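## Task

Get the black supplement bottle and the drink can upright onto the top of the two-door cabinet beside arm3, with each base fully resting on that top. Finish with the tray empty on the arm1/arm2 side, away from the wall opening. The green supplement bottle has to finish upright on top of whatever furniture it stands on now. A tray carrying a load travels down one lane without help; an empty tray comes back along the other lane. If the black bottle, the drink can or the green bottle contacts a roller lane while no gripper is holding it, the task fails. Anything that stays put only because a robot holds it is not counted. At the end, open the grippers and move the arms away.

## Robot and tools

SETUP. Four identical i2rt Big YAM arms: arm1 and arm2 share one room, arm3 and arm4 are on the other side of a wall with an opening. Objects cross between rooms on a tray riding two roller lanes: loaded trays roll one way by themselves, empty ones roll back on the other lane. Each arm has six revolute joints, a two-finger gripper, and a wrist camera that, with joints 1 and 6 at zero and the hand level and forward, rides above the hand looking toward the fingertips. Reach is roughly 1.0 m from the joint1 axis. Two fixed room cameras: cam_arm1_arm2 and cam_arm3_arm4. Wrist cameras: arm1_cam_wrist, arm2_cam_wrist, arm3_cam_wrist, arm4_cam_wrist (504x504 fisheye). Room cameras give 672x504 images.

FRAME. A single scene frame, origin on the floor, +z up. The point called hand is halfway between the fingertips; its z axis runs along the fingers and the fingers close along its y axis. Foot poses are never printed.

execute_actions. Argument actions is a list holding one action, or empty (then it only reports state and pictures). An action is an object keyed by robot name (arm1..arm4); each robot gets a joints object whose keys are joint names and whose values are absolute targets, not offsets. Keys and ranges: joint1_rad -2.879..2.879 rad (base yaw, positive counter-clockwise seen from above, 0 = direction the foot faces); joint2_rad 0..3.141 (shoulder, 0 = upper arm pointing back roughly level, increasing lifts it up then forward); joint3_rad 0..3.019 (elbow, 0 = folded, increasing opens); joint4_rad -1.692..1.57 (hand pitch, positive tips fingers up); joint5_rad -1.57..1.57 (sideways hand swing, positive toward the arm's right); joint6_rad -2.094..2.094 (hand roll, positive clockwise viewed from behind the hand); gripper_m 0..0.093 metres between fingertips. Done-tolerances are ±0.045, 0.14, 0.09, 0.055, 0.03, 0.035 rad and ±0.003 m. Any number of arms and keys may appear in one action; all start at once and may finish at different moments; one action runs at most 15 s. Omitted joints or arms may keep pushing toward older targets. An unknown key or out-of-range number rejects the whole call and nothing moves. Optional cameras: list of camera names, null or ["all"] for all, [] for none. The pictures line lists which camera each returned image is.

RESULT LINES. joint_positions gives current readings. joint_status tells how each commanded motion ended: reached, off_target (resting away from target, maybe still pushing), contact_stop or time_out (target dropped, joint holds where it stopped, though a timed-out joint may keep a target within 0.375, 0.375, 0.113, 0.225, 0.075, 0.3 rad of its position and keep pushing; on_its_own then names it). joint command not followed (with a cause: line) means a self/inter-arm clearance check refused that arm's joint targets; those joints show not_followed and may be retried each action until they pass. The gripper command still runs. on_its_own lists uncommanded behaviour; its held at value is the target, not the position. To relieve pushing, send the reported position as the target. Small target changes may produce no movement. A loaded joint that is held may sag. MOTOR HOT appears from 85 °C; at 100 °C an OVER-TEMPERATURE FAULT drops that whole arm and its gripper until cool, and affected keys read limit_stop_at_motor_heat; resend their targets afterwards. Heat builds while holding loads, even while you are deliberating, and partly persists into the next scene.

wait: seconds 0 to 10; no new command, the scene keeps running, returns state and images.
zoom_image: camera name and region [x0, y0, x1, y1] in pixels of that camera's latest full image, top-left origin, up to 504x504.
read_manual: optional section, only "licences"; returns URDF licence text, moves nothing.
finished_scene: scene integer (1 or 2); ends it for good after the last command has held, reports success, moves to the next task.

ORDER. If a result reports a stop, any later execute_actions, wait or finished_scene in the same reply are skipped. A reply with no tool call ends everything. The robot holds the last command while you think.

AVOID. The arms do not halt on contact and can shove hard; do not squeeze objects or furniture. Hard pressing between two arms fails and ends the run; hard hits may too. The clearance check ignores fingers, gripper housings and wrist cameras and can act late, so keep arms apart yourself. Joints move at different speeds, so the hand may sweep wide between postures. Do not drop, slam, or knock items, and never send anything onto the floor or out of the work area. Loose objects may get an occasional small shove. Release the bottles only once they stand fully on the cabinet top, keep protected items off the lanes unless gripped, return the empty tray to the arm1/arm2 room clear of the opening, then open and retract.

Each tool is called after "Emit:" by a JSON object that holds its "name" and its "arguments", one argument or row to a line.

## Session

Emit:
{"name": "execute_actions", "arguments": {
  "actions": []
}}

Scene clock: 0.00 s.
Motor temperatures (°C, as the motors report them): arm1=[29 25 27 26 26 25] | arm2=[28 27 28 26 26 25] | arm3=[28 27 28 28 26 25] | arm4=[29 28 27 26 28 26]
arm1.joint_positions: joint1_rad=+0.785 joint2_rad=+0.503 joint3_rad=+1.652 joint4_rad=-1.531 joint5_rad=+0.129 joint6_rad=-0.568 gripper_m=+0.095
arm1.joint_status: not commanded
arm1.hand: x=-1.2188 y=-0.5148 z=+1.5474 quat_wxyz=(-0.399, +0.815, -0.129, -0.399) (m; scene frame)
arm2.joint_positions: joint1_rad=+0.618 joint2_rad=+0.639 joint3_rad=+1.532 joint4_rad=-1.283 joint5_rad=+0.229 joint6_rad=+0.425 gripper_m=+0.095
arm2.joint_status: not commanded
arm2.hand: x=-1.5704 y=+0.2285 z=+1.5086 quat_wxyz=(-0.530, +0.022, -0.825, -0.197) (m; scene frame)
arm3.joint_positions: joint1_rad=-0.480 joint2_rad=+0.309 joint3_rad=+1.653 joint4_rad=-1.253 joint5_rad=+0.085 joint6_rad=+0.719 gripper_m=+0.095
arm3.joint_status: not commanded
arm3.hand: x=+1.1482 y=-0.5958 z=+1.6300 quat_wxyz=(-0.478, +0.092, -0.669, -0.562) (m; scene frame)
arm4.joint_positions: joint1_rad=-0.373 joint2_rad=+0.284 joint3_rad=+1.313 joint4_rad=-1.323 joint5_rad=-0.283 joint6_rad=+0.311 gripper_m=+0.094
arm4.joint_status: not commanded
arm4.hand: x=+1.6375 y=+0.1221 z=+1.4341 quat_wxyz=(+0.074, +0.775, -0.204, -0.593) (m; scene frame)
pictures: arm1_cam_wrist, arm2_cam_wrist, arm3_cam_wrist, arm4_cam_wrist, cam_arm1_arm2, cam_arm3_arm4
Images, in order (width x height): arm1_cam_wrist 504x504, arm2_cam_wrist 504x504, arm3_cam_wrist 504x504, arm4_cam_wrist 504x504, cam_arm1_arm2 672x504, cam_arm3_arm4 672x504.

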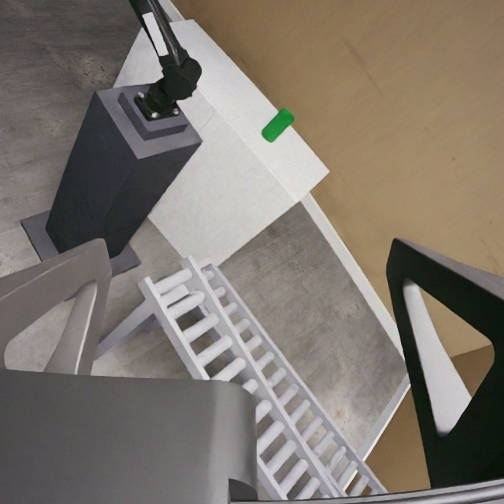

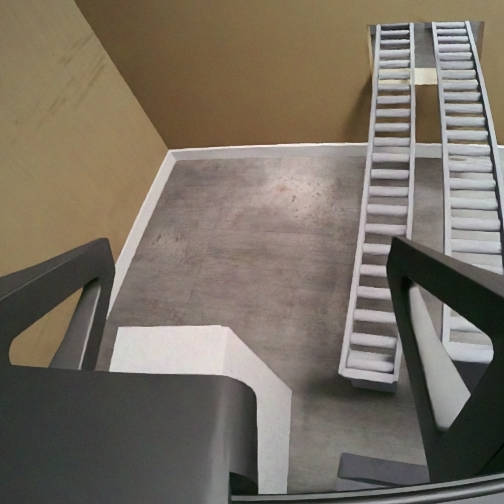

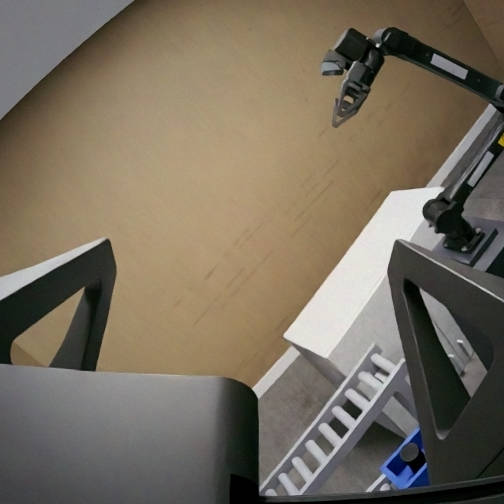

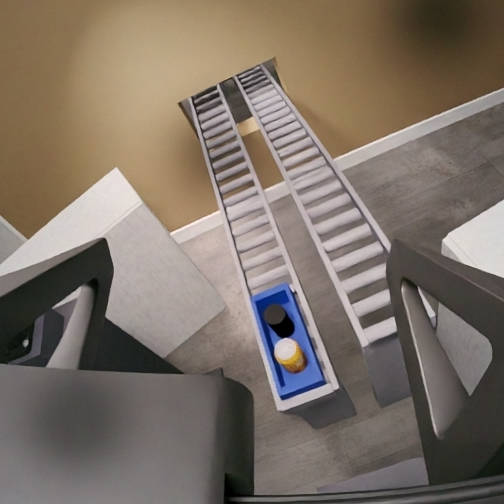

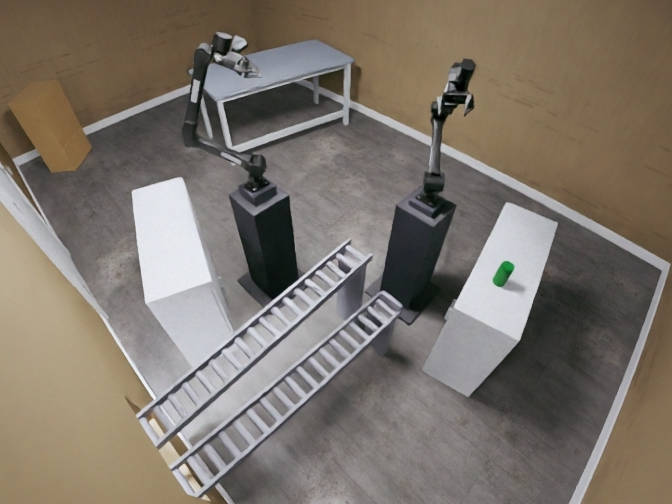

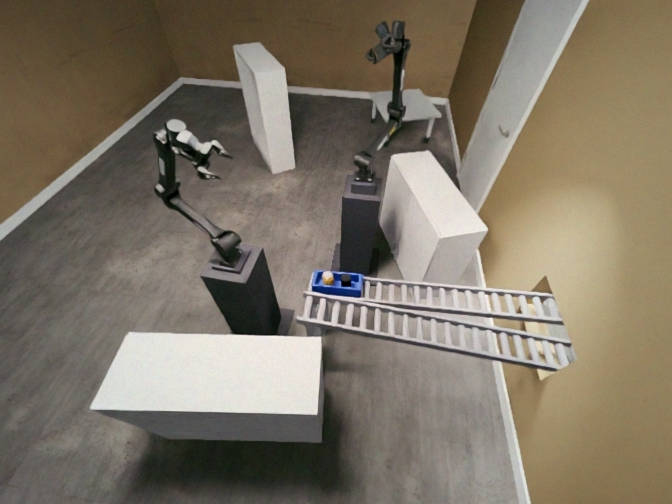

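Same layout; cabinet differs. Put arm4 in the earlier viewing pose too.

Emit:
{"name": "execute_actions", "arguments": {
  "actions": [
    {"arm3":{"joints":{"joint1_rad":-0.045,"joint2_rad":1.9,"joint3_rad":1.1,"joint4_rad":-0.1,"joint5_rad":0,"joint6_rad":0}},"arm4":{"joints":{"joint1_rad":0.2,"joint2_rad":0.6,"joint3_rad":1.69,"joint4_rad":-1.58,"joint5_rad":-0.1,"joint6_rad":0.19}}}
  ],
  "cameras": []
}}

Emit:
{"name": "execute_actions", "arguments": {
  "actions": [
    {"arm3":{"joints":{"joint2_rad":2.327,"joint3_rad":1.085,"joint4_rad":0.353}}}
  ],
  "cameras": ["arm3_cam_wrist","arm4_cam_wrist"]
}}

Scene clock: 2.13 s.
Motor temperatures (°C, as the motors report them): arm1=[29 25 28 26 26 25] | arm2=[28 27 29 26 26 25] | arm3=[28 27 28 28 26 25] | arm4=[29 28 28 26 28 26]
arm1.joint_positions: joint1_rad=+0.785 joint2_rad=+0.503 joint3_rad=+1.652 joint4_rad=-1.531 joint5_rad=+0.129 joint6_rad=-0.568 gripper_m=+0.095
arm1.joint_status: not commanded
arm1.hand: x=-1.2188 y=-0.5148 z=+1.5474 quat_wxyz=(-0.399, +0.815, -0.129, -0.399) (m; scene frame)
arm2.joint_positions: joint1_rad=+0.618 joint2_rad=+0.639 joint3_rad=+1.532 joint4_rad=-1.283 joint5_rad=+0.229 joint6_rad=+0.425 gripper_m=+0.095
arm2.joint_status: not commanded
arm2.hand: x=-1.5704 y=+0.2285 z=+1.5086 quat_wxyz=(-0.530, +0.022, -0.825, -0.197) (m; scene frame)
arm3.joint_positions: joint1_rad=-0.052 joint2_rad=+1.919 joint3_rad=+1.087 joint4_rad=-0.116 joint5_rad=+0.003 joint6_rad=+0.012 gripper_m=+0.095
arm3.joint_status: all done
arm3.hand: x=+1.1612 y=+0.0145 z=+0.9059 quat_wxyz=(-0.221, +0.650, -0.695, -0.212) (m; scene frame)
arm4.joint_positions: joint1_rad=+0.190 joint2_rad=+0.613 joint3_rad=+1.652 joint4_rad=-1.575 joint5_rad=-0.102 joint6_rad=+0.201 gripper_m=+0.094
arm4.joint_status: all done
arm4.hand: x=+1.5991 y=+0.0842 z=+1.4815 quat_wxyz=(+0.122, +0.871, +0.001, -0.476) (m; scene frame)
pictures: none
No camera images: the call's "cameras" was empty. Leave "cameras" out to get every camera's image.

Scene clock: 3.53 s.
Motor temperatures (°C, as the motors report them): arm1=[29 25 28 26 26 25] | arm2=[28 27 29 26 26 25] | arm3=[28 27 29 28 26 25] | arm4=[29 28 28 26 28 26]
arm1.joint_positions: joint1_rad=+0.785 joint2_rad=+0.503 joint3_rad=+1.652 joint4_rad=-1.531 joint5_rad=+0.129 joint6_rad=-0.568 gripper_m=+0.095
arm1.joint_status: not commanded
arm1.hand: x=-1.2188 y=-0.5148 z=+1.5474 quat_wxyz=(-0.399, +0.815, -0.129, -0.399) (m; scene frame)
arm2.joint_positions: joint1_rad=+0.618 joint2_rad=+0.639 joint3_rad=+1.532 joint4_rad=-1.283 joint5_rad=+0.229 joint6_rad=+0.425 gripper_m=+0.095
arm2.joint_status: not commanded
arm2.hand: x=-1.5704 y=+0.2285 z=+1.5086 quat_wxyz=(-0.530, +0.022, -0.825, -0.197) (m; scene frame)
arm3.joint_positions: joint1_rad=-0.052 joint2_rad=+2.342 joint3_rad=+1.067 joint4_rad=+0.339 joint5_rad=+0.003 joint6_rad=+0.012 gripper_m=+0.095
arm3.joint_status: all done
arm3.hand: x=+1.1593 y=-0.0093 z=+0.7162 quat_wxyz=(-0.225, +0.649, -0.694, -0.216) (m; scene frame)
arm4.joint_positions: joint1_rad=+0.190 joint2_rad=+0.613 joint3_rad=+1.652 joint4_rad=-1.575 joint5_rad=-0.102 joint6_rad=+0.201 gripper_m=+0.094
arm4.joint_status: not commanded
arm4.hand: x=+1.5991 y=+0.0842 z=+1.4815 quat_wxyz=(+0.122, +0.871, +0.001, -0.476) (m; scene frame)
pictures: arm3_cam_wrist, arm4_cam_wrist
Images, in order (width x height): arm3_cam_wrist 504x504, arm4_cam_wrist 504x504.

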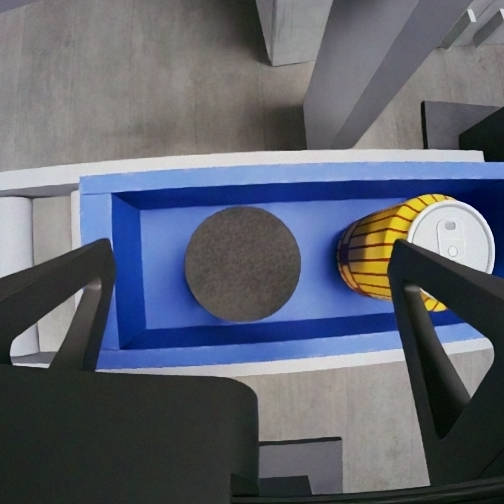

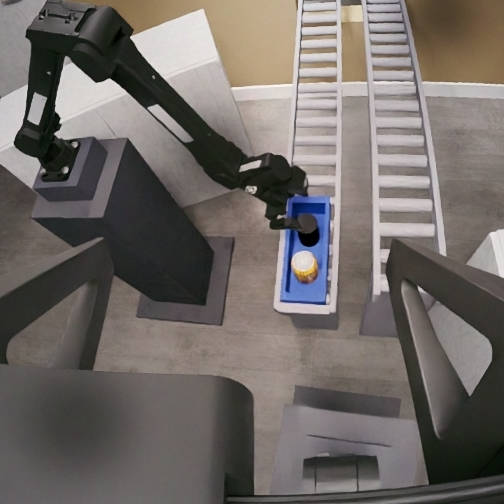

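Emit:
{"name": "execute_actions", "arguments": {
  "actions": [
    {"arm3":{"joints":{"joint2_rad":2.597,"joint3_rad":1.235,"joint4_rad":0.475}}}
  ],
  "cameras": ["arm3_cam_wrist"]
}}

Scene clock: 5.03 s.
Motor temperatures (°C, as the motors report them): arm1=[29 25 28 26 26 25] | arm2=[28 27 29 26 26 25] | arm3=[28 28 29 28 26 25] | arm4=[29 28 29 26 28 26]
arm1.joint_positions: joint1_rad=+0.785 joint2_rad=+0.503 joint3_rad=+1.652 joint4_rad=-1.531 joint5_rad=+0.129 joint6_rad=-0.568 gripper_m=+0.095
arm1.joint_status: not commanded
arm1.hand: x=-1.2188 y=-0.5148 z=+1.5474 quat_wxyz=(-0.399, +0.815, -0.129, -0.399) (m; scene frame)
arm2.joint_positions: joint1_rad=+0.618 joint2_rad=+0.639 joint3_rad=+1.532 joint4_rad=-1.283 joint5_rad=+0.229 joint6_rad=+0.425 gripper_m=+0.095
arm2.joint_status: not commanded
arm2.hand: x=-1.5704 y=+0.2285 z=+1.5086 quat_wxyz=(-0.530, +0.022, -0.825, -0.197) (m; scene frame)
arm3.joint_positions: joint1_rad=-0.052 joint2_rad=+2.617 joint3_rad=+1.222 joint4_rad=+0.466 joint5_rad=+0.003 joint6_rad=+0.012 gripper_m=+0.095
arm3.joint_status: all done
arm3.hand: x=+1.1593 y=-0.0035 z=+0.6129 quat_wxyz=(-0.227, +0.648, -0.693, -0.218) (m; scene frame)
arm4.joint_positions: joint1_rad=+0.190 joint2_rad=+0.613 joint3_rad=+1.652 joint4_rad=-1.575 joint5_rad=-0.102 joint6_rad=+0.201 gripper_m=+0.094
arm4.joint_status: not commanded
arm4.hand: x=+1.5991 y=+0.0842 z=+1.4815 quat_wxyz=(+0.122, +0.871, +0.001, -0.476) (m; scene frame)
pictures: arm3_cam_wrist
Images, in order (width x height): arm3_cam_wrist 504x504.

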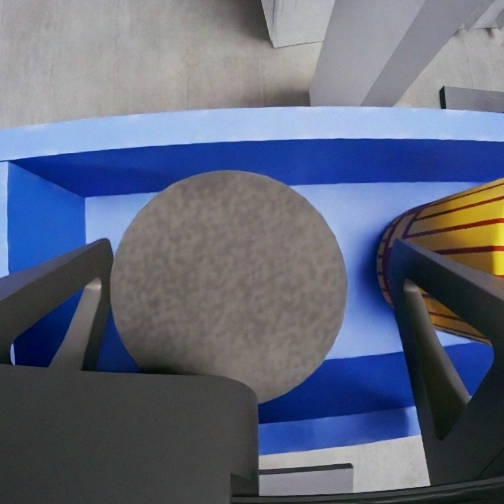

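Emit:
{"name": "execute_actions", "arguments": {
  "actions": [
    {"arm3":{"joints":{"joint2_rad":2.63,"joint4_rad":0.5}}}
  ],
  "cameras": []
}}

Emit:
{"name": "execute_actions", "arguments": {
  "actions": [
    {"arm3":{"joints":{"gripper_m":0.03}}}
  ],
  "cameras": ["arm3_cam_wrist"]
}}

Emit:
{"name": "execute_actions", "arguments": {
  "actions": [
    {"arm3":{"joints":{"joint2_rad":2.327,"joint3_rad":1.085,"joint4_rad":0.34}}}
  ],
  "cameras": []
}}

Emit:
{"name": "execute_actions", "arguments": {
  "actions": [
    {"arm3":{"joints":{"joint2_rad":1.55,"joint3_rad":0.95,"joint4_rad":-0.29}}}
  ],
  "cameras": []
}}

Emit:
{"name": "execute_actions", "arguments": {
  "actions": [
    {"arm3":{"joints":{"joint1_rad":1.7}}}
  ],
  "cameras": ["arm3_cam_wrist","cam_arm3_arm4","arm4_cam_wrist"]
}}

Scene clock: 8.53 s.
Motor temperatures (°C, as the motors report them): arm1=[29 25 29 26 26 25] | arm2=[28 27 30 26 26 25] | arm3=[28 28 29 28 26 25] | arm4=[29 28 29 26 28 26]
arm1.joint_positions: joint1_rad=+0.785 joint2_rad=+0.503 joint3_rad=+1.652 joint4_rad=-1.531 joint5_rad=+0.129 joint6_rad=-0.568 gripper_m=+0.095
arm1.joint_status: not commanded
arm1.hand: x=-1.2188 y=-0.5148 z=+1.5474 quat_wxyz=(-0.399, +0.815, -0.129, -0.399) (m; scene frame)
arm2.joint_positions: joint1_rad=+0.618 joint2_rad=+0.639 joint3_rad=+1.532 joint4_rad=-1.283 joint5_rad=+0.229 joint6_rad=+0.425 gripper_m=+0.095
arm2.joint_status: not commanded
arm2.hand: x=-1.5704 y=+0.2285 z=+1.5086 quat_wxyz=(-0.530, +0.022, -0.825, -0.197) (m; scene frame)
arm3.joint_positions: joint1_rad=-0.052 joint2_rad=+2.624 joint3_rad=+1.222 joint4_rad=+0.484 joint5_rad=+0.003 joint6_rad=+0.012 gripper_m=+0.095
arm3.joint_status: all done
arm3.hand: x=+1.1594 y=-0.0028 z=+0.6118 quat_wxyz=(-0.231, +0.647, -0.692, -0.222) (m; scene frame)
arm4.joint_positions: joint1_rad=+0.190 joint2_rad=+0.613 joint3_rad=+1.652 joint4_rad=-1.575 joint5_rad=-0.102 joint6_rad=+0.201 gripper_m=+0.094
arm4.joint_status: not commanded
arm4.hand: x=+1.5991 y=+0.0842 z=+1.4815 quat_wxyz=(+0.122, +0.871, +0.001, -0.476) (m; scene frame)
pictures: none
No camera images: the call's "cameras" was empty. Leave "cameras" out to get every camera's image.

Scene clock: 9.17 s.
Motor temperatures (°C, as the motors report them): arm1=[29 25 29 26 26 25] | arm2=[28 27 30 26 26 25] | arm3=[28 28 29 28 26 25] | arm4=[29 28 30 26 28 26]
arm1.joint_positions: joint1_rad=+0.785 joint2_rad=+0.503 joint3_rad=+1.652 joint4_rad=-1.531 joint5_rad=+0.129 joint6_rad=-0.568 gripper_m=+0.095
arm1.joint_status: not commanded
arm1.hand: x=-1.2188 y=-0.5148 z=+1.5474 quat_wxyz=(-0.399, +0.815, -0.129, -0.399) (m; scene frame)
arm2.joint_positions: joint1_rad=+0.618 joint2_rad=+0.639 joint3_rad=+1.532 joint4_rad=-1.283 joint5_rad=+0.229 joint6_rad=+0.425 gripper_m=+0.095
arm2.joint_status: not commanded
arm2.hand: x=-1.5704 y=+0.2285 z=+1.5086 quat_wxyz=(-0.530, +0.022, -0.825, -0.197) (m; scene frame)
arm3.joint_positions: joint1_rad=-0.052 joint2_rad=+2.624 joint3_rad=+1.222 joint4_rad=+0.485 joint5_rad=+0.001 joint6_rad=+0.011 gripper_m=+0.058
arm3.joint_status: gripper_m off_target (ended at +0.058, target +0.030)
arm3.hand: x=+1.1588 y=-0.0027 z=+0.6118 quat_wxyz=(-0.231, +0.647, -0.691, -0.223) (m; scene frame)
arm4.joint_positions: joint1_rad=+0.190 joint2_rad=+0.613 joint3_rad=+1.652 joint4_rad=-1.575 joint5_rad=-0.102 joint6_rad=+0.201 gripper_m=+0.094
arm4.joint_status: not commanded
arm4.hand: x=+1.5991 y=+0.0842 z=+1.4815 quat_wxyz=(+0.122, +0.871, +0.001, -0.476) (m; scene frame)
pictures: arm3_cam_wrist
Images, in order (width x height): arm3_cam_wrist 504x504.

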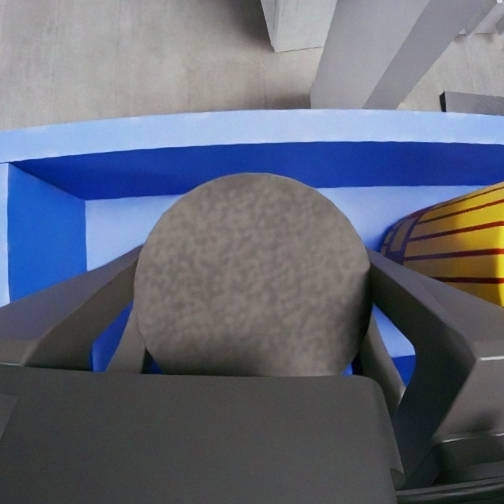

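Scene clock: 10.47 s.
Motor temperatures (°C, as the motors report them): arm1=[29 25 29 26 26 25] | arm2=[28 27 31 26 26 25] | arm3=[28 29 29 28 26 25] | arm4=[29 28 30 26 28 26]
arm1.joint_positions: joint1_rad=+0.785 joint2_rad=+0.503 joint3_rad=+1.652 joint4_rad=-1.531 joint5_rad=+0.129 joint6_rad=-0.568 gripper_m=+0.095
arm1.joint_status: not commanded
arm1.hand: x=-1.2188 y=-0.5148 z=+1.5474 quat_wxyz=(-0.399, +0.815, -0.129, -0.399) (m; scene frame)
arm2.joint_positions: joint1_rad=+0.618 joint2_rad=+0.639 joint3_rad=+1.532 joint4_rad=-1.283 joint5_rad=+0.229 joint6_rad=+0.425 gripper_m=+0.095
arm2.joint_status: not commanded
arm2.hand: x=-1.5704 y=+0.2285 z=+1.5086 quat_wxyz=(-0.530, +0.022, -0.825, -0.197) (m; scene frame)
arm3.joint_positions: joint1_rad=-0.052 joint2_rad=+2.334 joint3_rad=+1.079 joint4_rad=+0.340 joint5_rad=+0.000 joint6_rad=+0.011 gripper_m=+0.058
arm3.joint_status: all done
arm3.hand: x=+1.1591 y=+0.0003 z=+0.7239 quat_wxyz=(-0.231, +0.647, -0.691, -0.224) (m; scene frame)
arm4.joint_positions: joint1_rad=+0.190 joint2_rad=+0.613 joint3_rad=+1.652 joint4_rad=-1.575 joint5_rad=-0.102 joint6_rad=+0.201 gripper_m=+0.094
arm4.joint_status: not commanded
arm4.hand: x=+1.5991 y=+0.0842 z=+1.4815 quat_wxyz=(+0.122, +0.871, +0.001, -0.476) (m; scene frame)
pictures: none
No camera images: the call's "cameras" was empty. Leave "cameras" out to get every camera's image.

Scene clock: 12.00 s.
Motor temperatures (°C, as the motors report them): arm1=[29 25 29 26 26 25] | arm2=[28 27 31 26 26 25] | arm3=[28 29 29 28 26 25] | arm4=[29 28 30 26 28 26]
arm1.joint_positions: joint1_rad=+0.785 joint2_rad=+0.503 joint3_rad=+1.652 joint4_rad=-1.531 joint5_rad=+0.129 joint6_rad=-0.568 gripper_m=+0.095
arm1.joint_status: not commanded
arm1.hand: x=-1.2188 y=-0.5148 z=+1.5474 quat_wxyz=(-0.399, +0.815, -0.129, -0.399) (m; scene frame)
arm2.joint_positions: joint1_rad=+0.618 joint2_rad=+0.639 joint3_rad=+1.532 joint4_rad=-1.283 joint5_rad=+0.229 joint6_rad=+0.425 gripper_m=+0.095
arm2.joint_status: not commanded
arm2.hand: x=-1.5704 y=+0.2285 z=+1.5086 quat_wxyz=(-0.530, +0.022, -0.825, -0.197) (m; scene frame)
arm3.joint_positions: joint1_rad=-0.052 joint2_rad=+1.556 joint3_rad=+0.924 joint4_rad=-0.290 joint5_rad=+0.000 joint6_rad=+0.011 gripper_m=+0.058
arm3.joint_status: all done
arm3.hand: x=+1.1568 y=-0.0600 z=+1.0132 quat_wxyz=(-0.229, +0.648, -0.692, -0.221) (m; scene frame)
arm4.joint_positions: joint1_rad=+0.190 joint2_rad=+0.613 joint3_rad=+1.652 joint4_rad=-1.575 joint5_rad=-0.102 joint6_rad=+0.201 gripper_m=+0.094
arm4.joint_status: not commanded
arm4.hand: x=+1.5991 y=+0.0842 z=+1.4815 quat_wxyz=(+0.122, +0.871, +0.001, -0.476) (m; scene frame)
pictures: none
No camera images: the call's "cameras" was empty. Leave "cameras" out to get every camera's image.

Scene clock: 13.97 s.
Motor temperatures (°C, as the motors report them): arm1=[29 25 29 26 26 25] | arm2=[28 27 31 26 26 25] | arm3=[28 29 29 28 26 25] | arm4=[29 28 30 26 28 26]
arm1.joint_positions: joint1_rad=+0.785 joint2_rad=+0.503 joint3_rad=+1.652 joint4_rad=-1.531 joint5_rad=+0.129 joint6_rad=-0.568 gripper_m=+0.095
arm1.joint_status: not commanded
arm1.hand: x=-1.2188 y=-0.5148 z=+1.5474 quat_wxyz=(-0.399, +0.815, -0.129, -0.399) (m; scene frame)
arm2.joint_positions: joint1_rad=+0.618 joint2_rad=+0.639 joint3_rad=+1.532 joint4_rad=-1.283 joint5_rad=+0.229 joint6_rad=+0.425 gripper_m=+0.095
arm2.joint_status: not commanded
arm2.hand: x=-1.5704 y=+0.2285 z=+1.5086 quat_wxyz=(-0.530, +0.022, -0.825, -0.197) (m; scene frame)
arm3.joint_positions: joint1_rad=+1.703 joint2_rad=+1.560 joint3_rad=+0.924 joint4_rad=-0.290 joint5_rad=-0.002 joint6_rad=+0.010 gripper_m=+0.058
arm3.joint_status: all done
arm3.hand: x=+0.5915 y=-0.6700 z=+1.0132 quat_wxyz=(+0.023, +0.946, +0.057, -0.317) (m; scene frame)
arm4.joint_positions: joint1_rad=+0.190 joint2_rad=+0.613 joint3_rad=+1.652 joint4_rad=-1.575 joint5_rad=-0.102 joint6_rad=+0.201 gripper_m=+0.094
arm4.joint_status: not commanded
arm4.hand: x=+1.5991 y=+0.0842 z=+1.4815 quat_wxyz=(+0.122, +0.871, +0.001, -0.476) (m; scene frame)
pictures: arm3_cam_wrist, arm4_cam_wrist, cam_arm3_arm4
Images, in order (width x height): arm3_cam_wrist 504x504, arm4_cam_wrist 504x504, cam_arm3_arm4 672x504.

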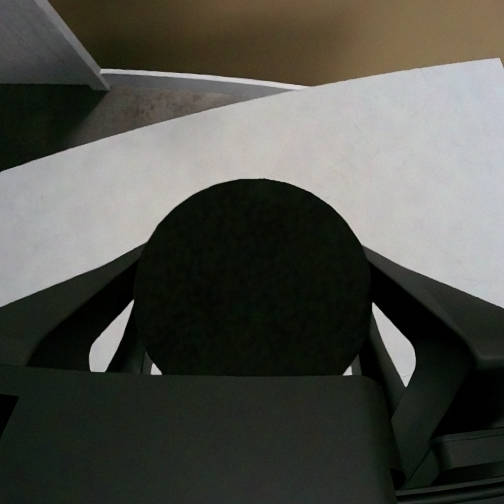

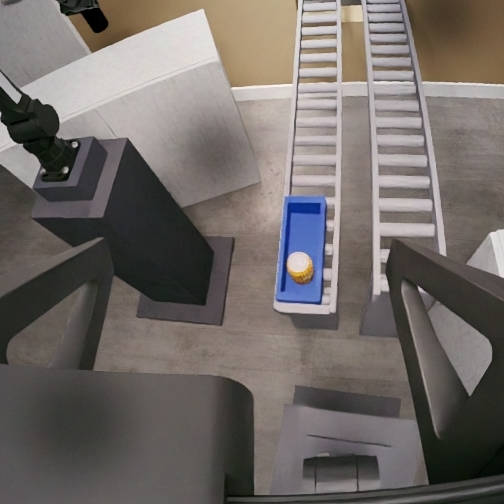

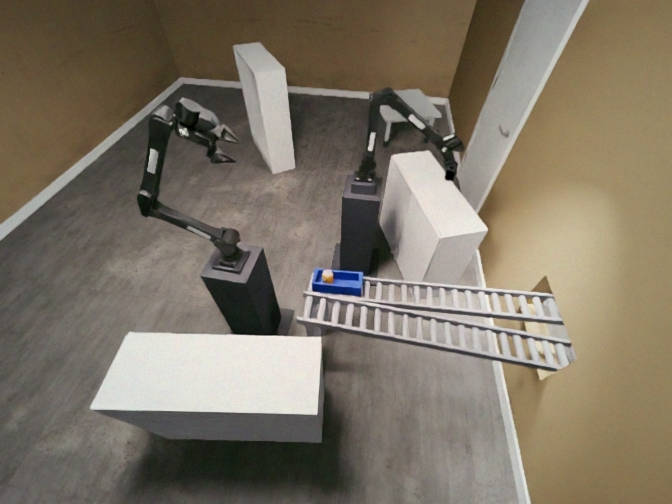

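Fine position. Lower to ~0.885.

Emit:
{"name": "execute_actions", "arguments": {
  "actions": [
    {"arm3":{"joints":{"joint2_rad":1.86,"joint4_rad":0.07}}}
  ],
  "cameras": ["arm4_cam_wrist"]
}}

Emit:
{"name": "zoom_image", "arguments": {
  "camera": "arm4_cam_wrist",
  "region": [40, 0, 230, 150]
}}

Scene clock: 15.37 s.
Motor temperatures (°C, as the motors report them): arm1=[29 25 29 26 26 25] | arm2=[28 27 31 26 26 25] | arm3=[28 29 30 28 26 25] | arm4=[29 28 31 26 28 26]
arm1.joint_positions: joint1_rad=+0.785 joint2_rad=+0.503 joint3_rad=+1.652 joint4_rad=-1.531 joint5_rad=+0.129 joint6_rad=-0.568 gripper_m=+0.095
arm1.joint_status: not commanded
arm1.hand: x=-1.2188 y=-0.5148 z=+1.5474 quat_wxyz=(-0.399, +0.815, -0.129, -0.399) (m; scene frame)
arm2.joint_positions: joint1_rad=+0.618 joint2_rad=+0.639 joint3_rad=+1.532 joint4_rad=-1.283 joint5_rad=+0.229 joint6_rad=+0.425 gripper_m=+0.095
arm2.joint_status: not commanded
arm2.hand: x=-1.5704 y=+0.2285 z=+1.5086 quat_wxyz=(-0.530, +0.022, -0.825, -0.197) (m; scene frame)
arm3.joint_positions: joint1_rad=+1.703 joint2_rad=+1.886 joint3_rad=+0.924 joint4_rad=+0.049 joint5_rad=-0.002 joint6_rad=+0.010 gripper_m=+0.058
arm3.joint_status: all done
arm3.hand: x=+0.5596 y=-0.6742 z=+0.8885 quat_wxyz=(+0.024, +0.944, +0.057, -0.323) (m; scene frame)
arm4.joint_positions: joint1_rad=+0.190 joint2_rad=+0.613 joint3_rad=+1.652 joint4_rad=-1.575 joint5_rad=-0.102 joint6_rad=+0.201 gripper_m=+0.094
arm4.joint_status: not commanded
arm4.hand: x=+1.5991 y=+0.0842 z=+1.4815 quat_wxyz=(+0.122, +0.871, +0.001, -0.476) (m; scene frame)
pictures: arm4_cam_wrist
Images, in order (width x height): arm4_cam_wrist 504x504.

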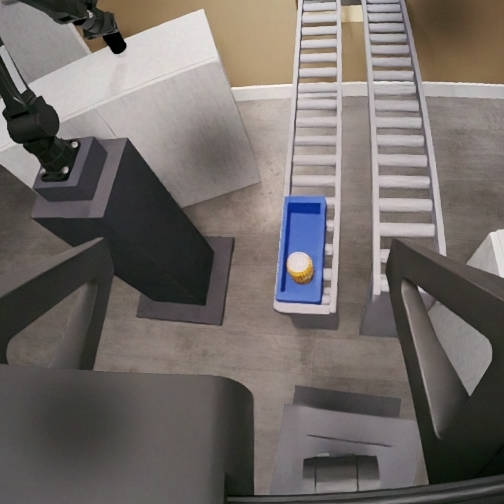

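Region (40, 0, 230, 150) of arm4_cam_wrist's 504x504 image, scaled by 2.653, with more detail than that image has; it fills the top 398 rows of this view, and the rest is white.

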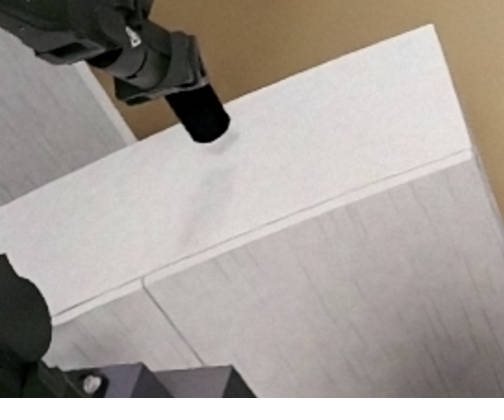

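Probably the same height (contact ≈0.845).

Emit:
{"name": "execute_actions", "arguments": {
  "actions": [
    {"arm3":{"joints":{"joint2_rad":1.955,"joint4_rad":0.15}}}
  ],
  "cameras": ["arm4_cam_wrist"]
}}

Emit:
{"name": "zoom_image", "arguments": {
  "camera": "arm4_cam_wrist",
  "region": [40, 0, 230, 150]
}}

Scene clock: 16.50 s.
Motor temperatures (°C, as the motors report them): arm1=[29 25 29 26 26 25] | arm2=[28 27 32 26 26 25] | arm3=[28 29 30 28 26 25] | arm4=[29 28 31 26 28 26]
arm1.joint_positions: joint1_rad=+0.785 joint2_rad=+0.503 joint3_rad=+1.652 joint4_rad=-1.531 joint5_rad=+0.129 joint6_rad=-0.568 gripper_m=+0.095
arm1.joint_status: not commanded
arm1.hand: x=-1.2188 y=-0.5148 z=+1.5474 quat_wxyz=(-0.399, +0.815, -0.129, -0.399) (m; scene frame)
arm2.joint_positions: joint1_rad=+0.618 joint2_rad=+0.639 joint3_rad=+1.532 joint4_rad=-1.283 joint5_rad=+0.229 joint6_rad=+0.425 gripper_m=+0.095
arm2.joint_status: not commanded
arm2.hand: x=-1.5704 y=+0.2285 z=+1.5086 quat_wxyz=(-0.530, +0.022, -0.825, -0.197) (m; scene frame)
arm3.joint_positions: joint1_rad=+1.703 joint2_rad=+1.977 joint3_rad=+0.924 joint4_rad=+0.129 joint5_rad=-0.002 joint6_rad=+0.010 gripper_m=+0.058
arm3.joint_status: all done
arm3.hand: x=+0.5609 y=-0.6740 z=+0.8503 quat_wxyz=(+0.023, +0.946, +0.057, -0.318) (m; scene frame)
arm4.joint_positions: joint1_rad=+0.190 joint2_rad=+0.613 joint3_rad=+1.652 joint4_rad=-1.575 joint5_rad=-0.102 joint6_rad=+0.201 gripper_m=+0.094
arm4.joint_status: not commanded
arm4.hand: x=+1.5991 y=+0.0842 z=+1.4815 quat_wxyz=(+0.122, +0.871, +0.001, -0.476) (m; scene frame)
pictures: arm4_cam_wrist
Images, in order (width x height): arm4_cam_wrist 504x504.

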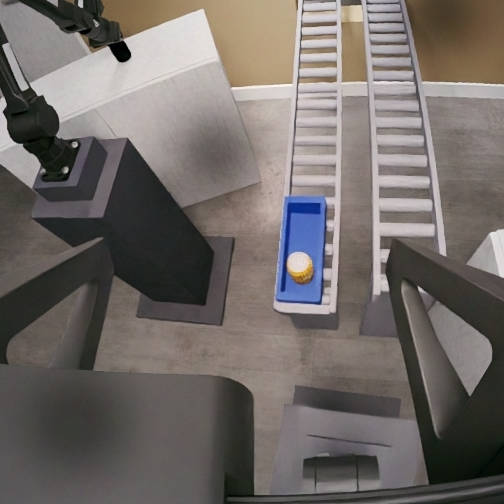

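Region (40, 0, 230, 150) of arm4_cam_wrist's 504x504 image, scaled by 2.653, with more detail than that image has; it fills the top 398 rows of this view, and the rest is white.

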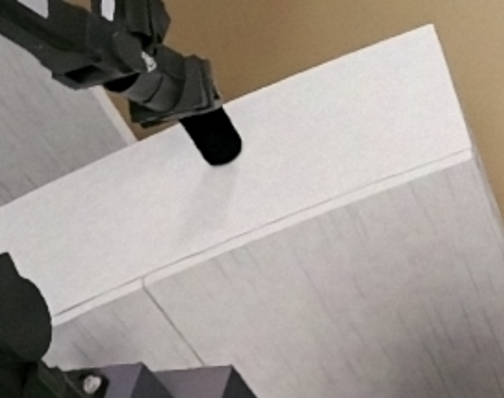

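Emit:
{"name": "execute_actions", "arguments": {
  "actions": [
    {"arm3":{"joints":{"joint2_rad":2.0}}}
  ],
  "cameras": []
}}

Scene clock: 17.20 s.
Motor temperatures (°C, as the motors report them): arm1=[29 25 29 26 26 25] | arm2=[28 27 32 26 26 25] | arm3=[28 29 30 28 26 25] | arm4=[29 28 31 26 28 26]
arm1.joint_positions: joint1_rad=+0.785 joint2_rad=+0.503 joint3_rad=+1.652 joint4_rad=-1.531 joint5_rad=+0.129 joint6_rad=-0.568 gripper_m=+0.095
arm1.joint_status: not commanded
arm1.hand: x=-1.2188 y=-0.5148 z=+1.5474 quat_wxyz=(-0.399, +0.815, -0.129, -0.399) (m; scene frame)
arm2.joint_positions: joint1_rad=+0.618 joint2_rad=+0.639 joint3_rad=+1.532 joint4_rad=-1.283 joint5_rad=+0.229 joint6_rad=+0.425 gripper_m=+0.095
arm2.joint_status: not commanded
arm2.hand: x=-1.5704 y=+0.2285 z=+1.5086 quat_wxyz=(-0.530, +0.022, -0.825, -0.197) (m; scene frame)
arm3.joint_positions: joint1_rad=+1.703 joint2_rad=+1.997 joint3_rad=+0.924 joint4_rad=+0.136 joint5_rad=-0.002 joint6_rad=+0.010 gripper_m=+0.058
arm3.joint_status: all done
arm3.hand: x=+0.5636 y=-0.6737 z=+0.8405 quat_wxyz=(+0.023, +0.948, +0.057, -0.312) (m; scene frame)
arm4.joint_positions: joint1_rad=+0.190 joint2_rad=+0.613 joint3_rad=+1.652 joint4_rad=-1.575 joint5_rad=-0.102 joint6_rad=+0.201 gripper_m=+0.094
arm4.joint_status: not commanded
arm4.hand: x=+1.5991 y=+0.0842 z=+1.4815 quat_wxyz=(+0.122, +0.871, +0.001, -0.476) (m; scene frame)
pictures: none
No camera images: the call's "cameras" was empty. Leave "cameras" out to get every camera's image.

Contact.

Emit:
{"name": "execute_actions", "arguments": {
  "actions": [
    {"arm3":{"joints":{"gripper_m":0.093}}}
  ],
  "cameras": []
}}

Emit:
{"name": "execute_actions", "arguments": {
  "actions": [
    {"arm3":{"joints":{"joint2_rad":1.7,"joint4_rad":-0.15}}}
  ],
  "cameras": ["arm3_cam_wrist"]
}}

Emit:
{"name": "execute_actions", "arguments": {
  "actions": [
    {"arm3":{"joints":{"joint1_rad":-0.222}}}
  ],
  "cameras": []
}}

Emit:
{"name": "execute_actions", "arguments": {
  "actions": [
    {"arm3":{"joints":{"joint2_rad":2.33,"joint3_rad":1.112,"joint4_rad":0.333}}}
  ],
  "cameras": ["arm3_cam_wrist"]
}}

Scene clock: 18.13 s.
Motor temperatures (°C, as the motors report them): arm1=[29 25 29 26 26 25] | arm2=[28 27 32 26 26 25] | arm3=[28 29 30 28 26 25] | arm4=[29 28 31 26 28 26]
arm1.joint_positions: joint1_rad=+0.785 joint2_rad=+0.503 joint3_rad=+1.652 joint4_rad=-1.531 joint5_rad=+0.129 joint6_rad=-0.568 gripper_m=+0.095
arm1.joint_status: not commanded
arm1.hand: x=-1.2188 y=-0.5148 z=+1.5474 quat_wxyz=(-0.399, +0.815, -0.129, -0.399) (m; scene frame)
arm2.joint_positions: joint1_rad=+0.618 joint2_rad=+0.639 joint3_rad=+1.532 joint4_rad=-1.283 joint5_rad=+0.229 joint6_rad=+0.425 gripper_m=+0.095
arm2.joint_status: not commanded
arm2.hand: x=-1.5704 y=+0.2285 z=+1.5086 quat_wxyz=(-0.530, +0.022, -0.825, -0.197) (m; scene frame)
arm3.joint_positions: joint1_rad=+1.703 joint2_rad=+1.997 joint3_rad=+0.924 joint4_rad=+0.136 joint5_rad=-0.002 joint6_rad=+0.010 gripper_m=+0.093
arm3.joint_status: all done
arm3.hand: x=+0.5636 y=-0.6737 z=+0.8405 quat_wxyz=(+0.023, +0.948, +0.057, -0.312) (m; scene frame)
arm4.joint_positions: joint1_rad=+0.190 joint2_rad=+0.613 joint3_rad=+1.652 joint4_rad=-1.575 joint5_rad=-0.102 joint6_rad=+0.201 gripper_m=+0.094
arm4.joint_status: not commanded
arm4.hand: x=+1.5991 y=+0.0842 z=+1.4815 quat_wxyz=(+0.122, +0.871, +0.001, -0.476) (m; scene frame)
pictures: none
No camera images: the call's "cameras" was empty. Leave "cameras" out to get every camera's image.

Scene clock: 19.40 s.
Motor temperatures (°C, as the motors report them): arm1=[29 25 29 26 26 25] | arm2=[28 27 32 26 26 25] | arm3=[28 29 30 28 26 25] | arm4=[29 28 31 26 28 26]
arm1.joint_positions: joint1_rad=+0.785 joint2_rad=+0.503 joint3_rad=+1.652 joint4_rad=-1.531 joint5_rad=+0.129 joint6_rad=-0.568 gripper_m=+0.095
arm1.joint_status: not commanded
arm1.hand: x=-1.2188 y=-0.5148 z=+1.5474 quat_wxyz=(-0.399, +0.815, -0.129, -0.399) (m; scene frame)
arm2.joint_positions: joint1_rad=+0.618 joint2_rad=+0.639 joint3_rad=+1.532 joint4_rad=-1.283 joint5_rad=+0.229 joint6_rad=+0.425 gripper_m=+0.095
arm2.joint_status: not commanded
arm2.hand: x=-1.5704 y=+0.2285 z=+1.5086 quat_wxyz=(-0.530, +0.022, -0.825, -0.197) (m; scene frame)
arm3.joint_positions: joint1_rad=+1.703 joint2_rad=+1.700 joint3_rad=+0.924 joint4_rad=-0.145 joint5_rad=-0.002 joint6_rad=+0.010 gripper_m=+0.093
arm3.joint_status: all done
arm3.hand: x=+0.5727 y=-0.6724 z=+0.9611 quat_wxyz=(+0.023, +0.945, +0.057, -0.320) (m; scene frame)
arm4.joint_positions: joint1_rad=+0.190 joint2_rad=+0.613 joint3_rad=+1.652 joint4_rad=-1.575 joint5_rad=-0.102 joint6_rad=+0.201 gripper_m=+0.094
arm4.joint_status: not commanded
arm4.hand: x=+1.5991 y=+0.0842 z=+1.4815 quat_wxyz=(+0.122, +0.871, +0.001, -0.476) (m; scene frame)
pictures: arm3_cam_wrist
Images, in order (width x height): arm3_cam_wrist 504x504.

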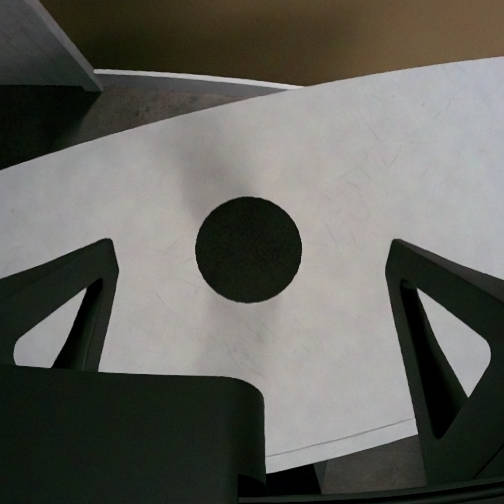

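Scene clock: 21.40 s.
Motor temperatures (°C, as the motors report them): arm1=[29 25 29 26 26 25] | arm2=[28 27 32 26 26 25] | arm3=[28 29 30 28 26 25] | arm4=[29 28 31 26 28 26]
arm1.joint_positions: joint1_rad=+0.785 joint2_rad=+0.503 joint3_rad=+1.652 joint4_rad=-1.531 joint5_rad=+0.129 joint6_rad=-0.568 gripper_m=+0.095
arm1.joint_status: not commanded
arm1.hand: x=-1.2188 y=-0.5148 z=+1.5474 quat_wxyz=(-0.399, +0.815, -0.129, -0.399) (m; scene frame)
arm2.joint_positions: joint1_rad=+0.618 joint2_rad=+0.639 joint3_rad=+1.532 joint4_rad=-1.283 joint5_rad=+0.229 joint6_rad=+0.425 gripper_m=+0.095
arm2.joint_status: not commanded
arm2.hand: x=-1.5704 y=+0.2285 z=+1.5086 quat_wxyz=(-0.530, +0.022, -0.825, -0.197) (m; scene frame)
arm3.joint_positions: joint1_rad=-0.225 joint2_rad=+1.700 joint3_rad=+0.924 joint4_rad=-0.145 joint5_rad=+0.000 joint6_rad=+0.009 gripper_m=+0.093
arm3.joint_status: all done
arm3.hand: x=+1.2534 y=-0.0550 z=+0.9586 quat_wxyz=(-0.247, +0.586, -0.745, -0.201) (m; scene frame)
arm4.joint_positions: joint1_rad=+0.190 joint2_rad=+0.613 joint3_rad=+1.652 joint4_rad=-1.575 joint5_rad=-0.102 joint6_rad=+0.201 gripper_m=+0.094
arm4.joint_status: not commanded
arm4.hand: x=+1.5991 y=+0.0842 z=+1.4815 quat_wxyz=(+0.122, +0.871, +0.001, -0.476) (m; scene frame)
pictures: none
No camera images: the call's "cameras" was empty. Leave "cameras" out to get every camera's image.

Scene clock: 22.97 s.
Motor temperatures (°C, as the motors report them): arm1=[29 25 30 26 26 25] | arm2=[28 27 32 26 26 25] | arm3=[28 29 30 28 26 25] | arm4=[29 28 31 26 28 26]
arm1.joint_positions: joint1_rad=+0.785 joint2_rad=+0.503 joint3_rad=+1.652 joint4_rad=-1.531 joint5_rad=+0.129 joint6_rad=-0.568 gripper_m=+0.095
arm1.joint_status: not commanded
arm1.hand: x=-1.2188 y=-0.5148 z=+1.5474 quat_wxyz=(-0.399, +0.815, -0.129, -0.399) (m; scene frame)
arm2.joint_positions: joint1_rad=+0.618 joint2_rad=+0.639 joint3_rad=+1.532 joint4_rad=-1.283 joint5_rad=+0.229 joint6_rad=+0.425 gripper_m=+0.095
arm2.joint_status: not commanded
arm2.hand: x=-1.5704 y=+0.2285 z=+1.5086 quat_wxyz=(-0.530, +0.022, -0.825, -0.197) (m; scene frame)
arm3.joint_positions: joint1_rad=-0.225 joint2_rad=+2.345 joint3_rad=+1.093 joint4_rad=+0.319 joint5_rad=+0.000 joint6_rad=+0.009 gripper_m=+0.093
arm3.joint_status: all done
arm3.hand: x=+1.2620 y=-0.0144 z=+0.7177 quat_wxyz=(-0.243, +0.588, -0.746, -0.197) (m; scene frame)
arm4.joint_positions: joint1_rad=+0.190 joint2_rad=+0.613 joint3_rad=+1.652 joint4_rad=-1.575 joint5_rad=-0.102 joint6_rad=+0.201 gripper_m=+0.094
arm4.joint_status: not commanded
arm4.hand: x=+1.5991 y=+0.0842 z=+1.4815 quat_wxyz=(+0.122, +0.871, +0.001, -0.476) (m; scene frame)
pictures: arm3_cam_wrist
Images, in order (width x height): arm3_cam_wrist 504x504.

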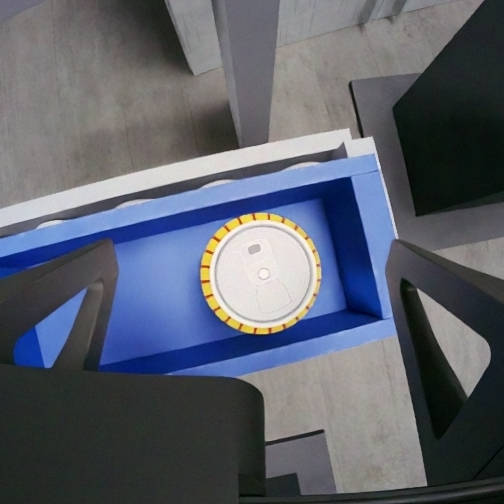

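Emit:
{"name": "execute_actions", "arguments": {
  "actions": [
    {"arm3":{"joints":{"joint2_rad":2.615,"joint3_rad":1.245,"joint4_rad":0.485}}}
  ],
  "cameras": ["arm3_cam_wrist"]
}}

Emit:
{"name": "execute_actions", "arguments": {
  "actions": [
    {"arm3":{"joints":{"gripper_m":0.04}}}
  ],
  "cameras": []
}}

Emit:
{"name": "execute_actions", "arguments": {
  "actions": [
    {"arm3":{"joints":{"joint2_rad":2.33,"joint3_rad":1.125,"joint4_rad":0.3}}}
  ],
  "cameras": ["arm3_cam_wrist"]
}}

Emit:
{"name": "execute_actions", "arguments": {
  "actions": [
    {"arm3":{"joints":{"joint2_rad":1.76,"joint3_rad":1.13,"joint4_rad":-0.27}}}
  ],
  "cameras": []
}}

Emit:
{"name": "execute_actions", "arguments": {
  "actions": [
    {"arm3":{"joints":{"joint1_rad":1.445}}}
  ],
  "cameras": ["arm3_cam_wrist"]
}}

Emit:
{"name": "execute_actions", "arguments": {
  "actions": [
    {"arm3":{"joints":{"joint2_rad":2.02,"joint4_rad":0.04}},"arm4":{"joints":{"joint1_rad":0.405,"joint2_rad":2.27,"joint3_rad":1.5,"joint4_rad":-0.77,"joint5_rad":0,"joint6_rad":0.365,"gripper_m":0.05}}}
  ],
  "cameras": ["arm4_cam_wrist","cam_arm3_arm4"]
}}

Scene clock: 24.77 s.
Motor temperatures (°C, as the motors report them): arm1=[29 25 30 26 26 25] | arm2=[28 27 32 26 26 25] | arm3=[28 30 30 28 26 25] | arm4=[29 28 32 26 28 26]
arm1.joint_positions: joint1_rad=+0.785 joint2_rad=+0.503 joint3_rad=+1.652 joint4_rad=-1.531 joint5_rad=+0.129 joint6_rad=-0.568 gripper_m=+0.095
arm1.joint_status: not commanded
arm1.hand: x=-1.2188 y=-0.5148 z=+1.5474 quat_wxyz=(-0.399, +0.815, -0.129, -0.399) (m; scene frame)
arm2.joint_positions: joint1_rad=+0.618 joint2_rad=+0.639 joint3_rad=+1.532 joint4_rad=-1.283 joint5_rad=+0.229 joint6_rad=+0.425 gripper_m=+0.095
arm2.joint_status: not commanded
arm2.hand: x=-1.5704 y=+0.2285 z=+1.5086 quat_wxyz=(-0.530, +0.022, -0.825, -0.197) (m; scene frame)
arm3.joint_positions: joint1_rad=-0.225 joint2_rad=+2.634 joint3_rad=+1.231 joint4_rad=+0.474 joint5_rad=+0.000 joint6_rad=+0.009 gripper_m=+0.093
arm3.joint_status: all done
arm3.hand: x=+1.2607 y=-0.0188 z=+0.6060 quat_wxyz=(-0.245, +0.587, -0.746, -0.198) (m; scene frame)
arm4.joint_positions: joint1_rad=+0.190 joint2_rad=+0.613 joint3_rad=+1.652 joint4_rad=-1.575 joint5_rad=-0.102 joint6_rad=+0.201 gripper_m=+0.094
arm4.joint_status: not commanded
arm4.hand: x=+1.5991 y=+0.0842 z=+1.4815 quat_wxyz=(+0.122, +0.871, +0.001, -0.476) (m; scene frame)
pictures: arm3_cam_wrist
Images, in order (width x height): arm3_cam_wrist 504x504.

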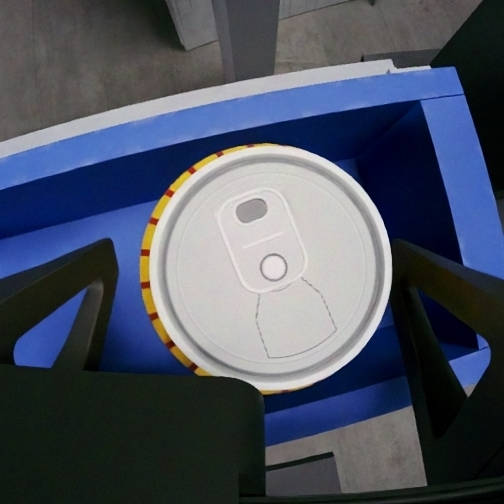

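Scene clock: 25.37 s.
Motor temperatures (°C, as the motors report them): arm1=[29 25 30 26 26 25] | arm2=[28 27 32 26 26 25] | arm3=[28 30 30 28 26 25] | arm4=[29 28 32 26 28 26]
arm1.joint_positions: joint1_rad=+0.785 joint2_rad=+0.503 joint3_rad=+1.652 joint4_rad=-1.531 joint5_rad=+0.129 joint6_rad=-0.568 gripper_m=+0.095
arm1.joint_status: not commanded
arm1.hand: x=-1.2188 y=-0.5148 z=+1.5474 quat_wxyz=(-0.399, +0.815, -0.129, -0.399) (m; scene frame)
arm2.joint_positions: joint1_rad=+0.618 joint2_rad=+0.639 joint3_rad=+1.532 joint4_rad=-1.283 joint5_rad=+0.229 joint6_rad=+0.425 gripper_m=+0.095
arm2.joint_status: not commanded
arm2.hand: x=-1.5704 y=+0.2285 z=+1.5086 quat_wxyz=(-0.530, +0.022, -0.825, -0.197) (m; scene frame)
arm3.joint_positions: joint1_rad=-0.225 joint2_rad=+2.634 joint3_rad=+1.231 joint4_rad=+0.475 joint5_rad=+0.001 joint6_rad=+0.009 gripper_m=+0.065
arm3.joint_status: gripper_m off_target (ended at +0.065, target +0.040)
arm3.hand: x=+1.2610 y=-0.0188 z=+0.6061 quat_wxyz=(-0.245, +0.587, -0.746, -0.198) (m; scene frame)
arm4.joint_positions: joint1_rad=+0.190 joint2_rad=+0.613 joint3_rad=+1.652 joint4_rad=-1.575 joint5_rad=-0.102 joint6_rad=+0.201 gripper_m=+0.094
arm4.joint_status: not commanded
arm4.hand: x=+1.5991 y=+0.0842 z=+1.4815 quat_wxyz=(+0.122, +0.871, +0.001, -0.476) (m; scene frame)
pictures: none
No camera images: the call's "cameras" was empty. Leave "cameras" out to get every camera's image.

Scene clock: 26.70 s.
Motor temperatures (°C, as the motors report them): arm1=[29 25 30 26 26 25] | arm2=[28 27 33 26 26 25] | arm3=[28 30 30 28 26 25] | arm4=[29 28 32 26 28 26]
arm1.joint_positions: joint1_rad=+0.785 joint2_rad=+0.503 joint3_rad=+1.652 joint4_rad=-1.531 joint5_rad=+0.129 joint6_rad=-0.568 gripper_m=+0.095
arm1.joint_status: not commanded
arm1.hand: x=-1.2188 y=-0.5148 z=+1.5474 quat_wxyz=(-0.399, +0.815, -0.129, -0.399) (m; scene frame)
arm2.joint_positions: joint1_rad=+0.618 joint2_rad=+0.639 joint3_rad=+1.532 joint4_rad=-1.283 joint5_rad=+0.229 joint6_rad=+0.425 gripper_m=+0.095
arm2.joint_status: not commanded
arm2.hand: x=-1.5704 y=+0.2285 z=+1.5086 quat_wxyz=(-0.530, +0.022, -0.825, -0.197) (m; scene frame)
arm3.joint_positions: joint1_rad=-0.225 joint2_rad=+2.355 joint3_rad=+1.112 joint4_rad=+0.291 joint5_rad=-0.001 joint6_rad=+0.009 gripper_m=+0.065
arm3.joint_status: all done
arm3.hand: x=+1.2623 y=-0.0129 z=+0.7128 quat_wxyz=(-0.236, +0.590, -0.748, -0.191) (m; scene frame)
arm4.joint_positions: joint1_rad=+0.190 joint2_rad=+0.613 joint3_rad=+1.652 joint4_rad=-1.575 joint5_rad=-0.102 joint6_rad=+0.201 gripper_m=+0.094
arm4.joint_status: not commanded
arm4.hand: x=+1.5991 y=+0.0842 z=+1.4815 quat_wxyz=(+0.122, +0.871, +0.001, -0.476) (m; scene frame)
pictures: arm3_cam_wrist
Images, in order (width x height): arm3_cam_wrist 504x504.

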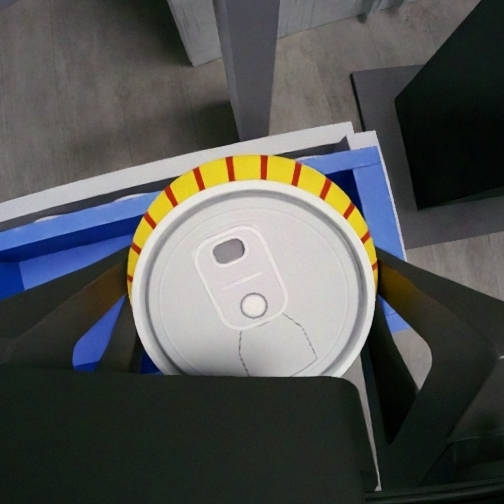

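Scene clock: 28.30 s.
Motor temperatures (°C, as the motors report them): arm1=[29 25 30 26 26 25] | arm2=[28 27 33 26 26 25] | arm3=[28 30 30 28 26 25] | arm4=[29 28 32 26 28 26]
arm1.joint_positions: joint1_rad=+0.785 joint2_rad=+0.503 joint3_rad=+1.652 joint4_rad=-1.531 joint5_rad=+0.129 joint6_rad=-0.568 gripper_m=+0.095
arm1.joint_status: not commanded
arm1.hand: x=-1.2188 y=-0.5148 z=+1.5474 quat_wxyz=(-0.399, +0.815, -0.129, -0.399) (m; scene frame)
arm2.joint_positions: joint1_rad=+0.618 joint2_rad=+0.639 joint3_rad=+1.532 joint4_rad=-1.283 joint5_rad=+0.229 joint6_rad=+0.425 gripper_m=+0.095
arm2.joint_status: not commanded
arm2.hand: x=-1.5704 y=+0.2285 z=+1.5086 quat_wxyz=(-0.530, +0.022, -0.825, -0.197) (m; scene frame)
arm3.joint_positions: joint1_rad=-0.225 joint2_rad=+1.795 joint3_rad=+1.100 joint4_rad=-0.281 joint5_rad=-0.001 joint6_rad=+0.009 gripper_m=+0.065
arm3.joint_status: all done
arm3.hand: x=+1.2632 y=-0.0123 z=+0.9603 quat_wxyz=(-0.227, +0.592, -0.751, -0.184) (m; scene frame)
arm4.joint_positions: joint1_rad=+0.190 joint2_rad=+0.613 joint3_rad=+1.652 joint4_rad=-1.575 joint5_rad=-0.102 joint6_rad=+0.201 gripper_m=+0.094
arm4.joint_status: not commanded
arm4.hand: x=+1.5991 y=+0.0842 z=+1.4815 quat_wxyz=(+0.122, +0.871, +0.001, -0.476) (m; scene frame)
pictures: none
No camera images: the call's "cameras" was empty. Leave "cameras" out to get every camera's image.

Scene clock: 30.23 s.
Motor temperatures (°C, as the motors report them): arm1=[29 25 30 26 26 25] | arm2=[28 27 33 26 26 25] | arm3=[28 30 31 28 26 25] | arm4=[29 28 32 26 28 26]
arm1.joint_positions: joint1_rad=+0.785 joint2_rad=+0.503 joint3_rad=+1.652 joint4_rad=-1.531 joint5_rad=+0.129 joint6_rad=-0.568 gripper_m=+0.095
arm1.joint_status: not commanded
arm1.hand: x=-1.2188 y=-0.5148 z=+1.5474 quat_wxyz=(-0.399, +0.815, -0.129, -0.399) (m; scene frame)
arm2.joint_positions: joint1_rad=+0.618 joint2_rad=+0.639 joint3_rad=+1.532 joint4_rad=-1.283 joint5_rad=+0.229 joint6_rad=+0.425 gripper_m=+0.095
arm2.joint_status: not commanded
arm2.hand: x=-1.5704 y=+0.2285 z=+1.5086 quat_wxyz=(-0.530, +0.022, -0.825, -0.197) (m; scene frame)
arm3.joint_positions: joint1_rad=+1.452 joint2_rad=+1.795 joint3_rad=+1.100 joint4_rad=-0.281 joint5_rad=-0.002 joint6_rad=+0.009 gripper_m=+0.065
arm3.joint_status: all done
arm3.hand: x=+0.5285 y=-0.5277 z=+0.9629 quat_wxyz=(-0.015, +0.954, -0.061, -0.294) (m; scene frame)
arm4.joint_positions: joint1_rad=+0.190 joint2_rad=+0.613 joint3_rad=+1.652 joint4_rad=-1.575 joint5_rad=-0.102 joint6_rad=+0.201 gripper_m=+0.094
arm4.joint_status: not commanded
arm4.hand: x=+1.5991 y=+0.0842 z=+1.4815 quat_wxyz=(+0.122, +0.871, +0.001, -0.476) (m; scene frame)
pictures: arm3_cam_wrist
Images, in order (width x height): arm3_cam_wrist 504x504.

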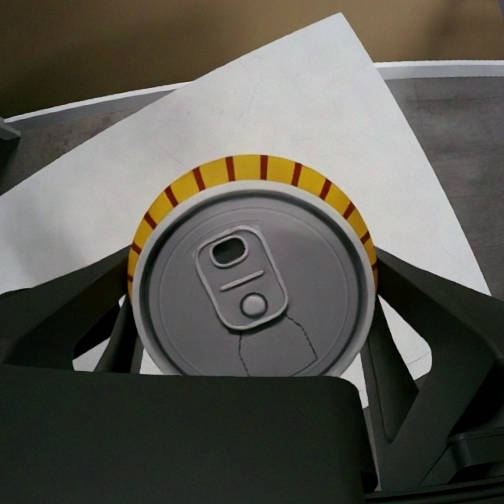

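Scene clock: 32.33 s.
Motor temperatures (°C, as the motors report them): arm1=[29 25 30 26 26 25] | arm2=[28 27 33 26 26 25] | arm3=[28 30 31 28 26 25] | arm4=[29 29 32 26 28 26]
arm1.joint_positions: joint1_rad=+0.785 joint2_rad=+0.503 joint3_rad=+1.652 joint4_rad=-1.531 joint5_rad=+0.129 joint6_rad=-0.568 gripper_m=+0.095
arm1.joint_status: not commanded
arm1.hand: x=-1.2188 y=-0.5148 z=+1.5474 quat_wxyz=(-0.399, +0.815, -0.129, -0.399) (m; scene frame)
arm2.joint_positions: joint1_rad=+0.618 joint2_rad=+0.639 joint3_rad=+1.532 joint4_rad=-1.283 joint5_rad=+0.229 joint6_rad=+0.425 gripper_m=+0.095
arm2.joint_status: not commanded
arm2.hand: x=-1.5704 y=+0.2285 z=+1.5086 quat_wxyz=(-0.530, +0.022, -0.825, -0.197) (m; scene frame)
arm3.joint_positions: joint1_rad=+1.452 joint2_rad=+2.063 joint3_rad=+1.100 joint4_rad=+0.011 joint5_rad=-0.002 joint6_rad=+0.009 gripper_m=+0.065
arm3.joint_status: all done
arm3.hand: x=+0.5103 y=-0.5254 z=+0.8451 quat_wxyz=(-0.015, +0.950, -0.061, -0.305) (m; scene frame)
arm4.joint_positions: joint1_rad=+0.396 joint2_rad=+2.282 joint3_rad=+1.478 joint4_rad=-0.778 joint5_rad=-0.002 joint6_rad=+0.354 gripper_m=+0.050
arm4.joint_status: all done
arm4.hand: x=+1.2093 y=-0.0647 z=+0.7198 quat_wxyz=(-0.007, +1.000, -0.005, +0.011) (m; scene frame)
pictures: arm4_cam_wrist, cam_arm3_arm4
Images, in order (width x height): arm4_cam_wrist 504x504, cam_arm3_arm4 672x504.

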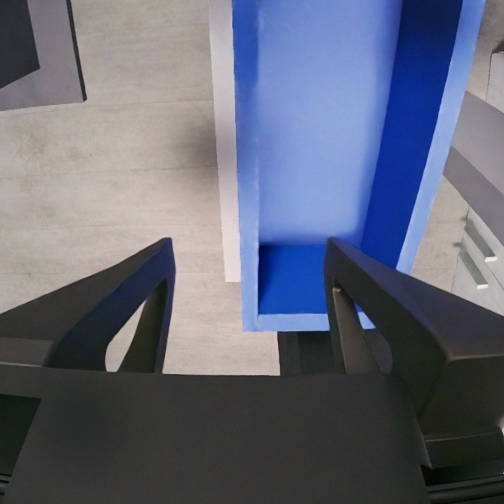

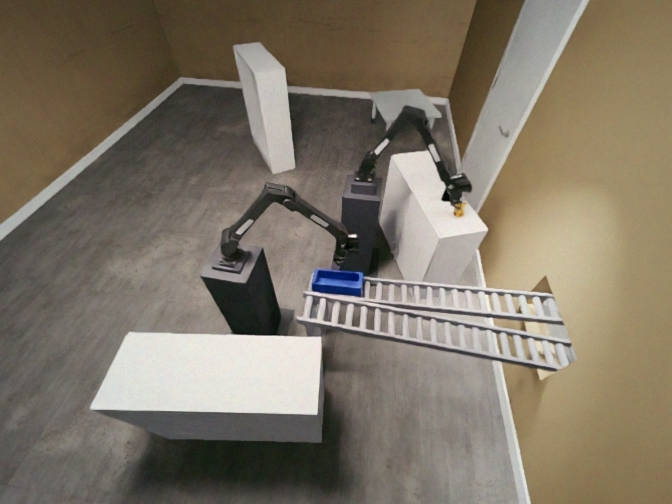

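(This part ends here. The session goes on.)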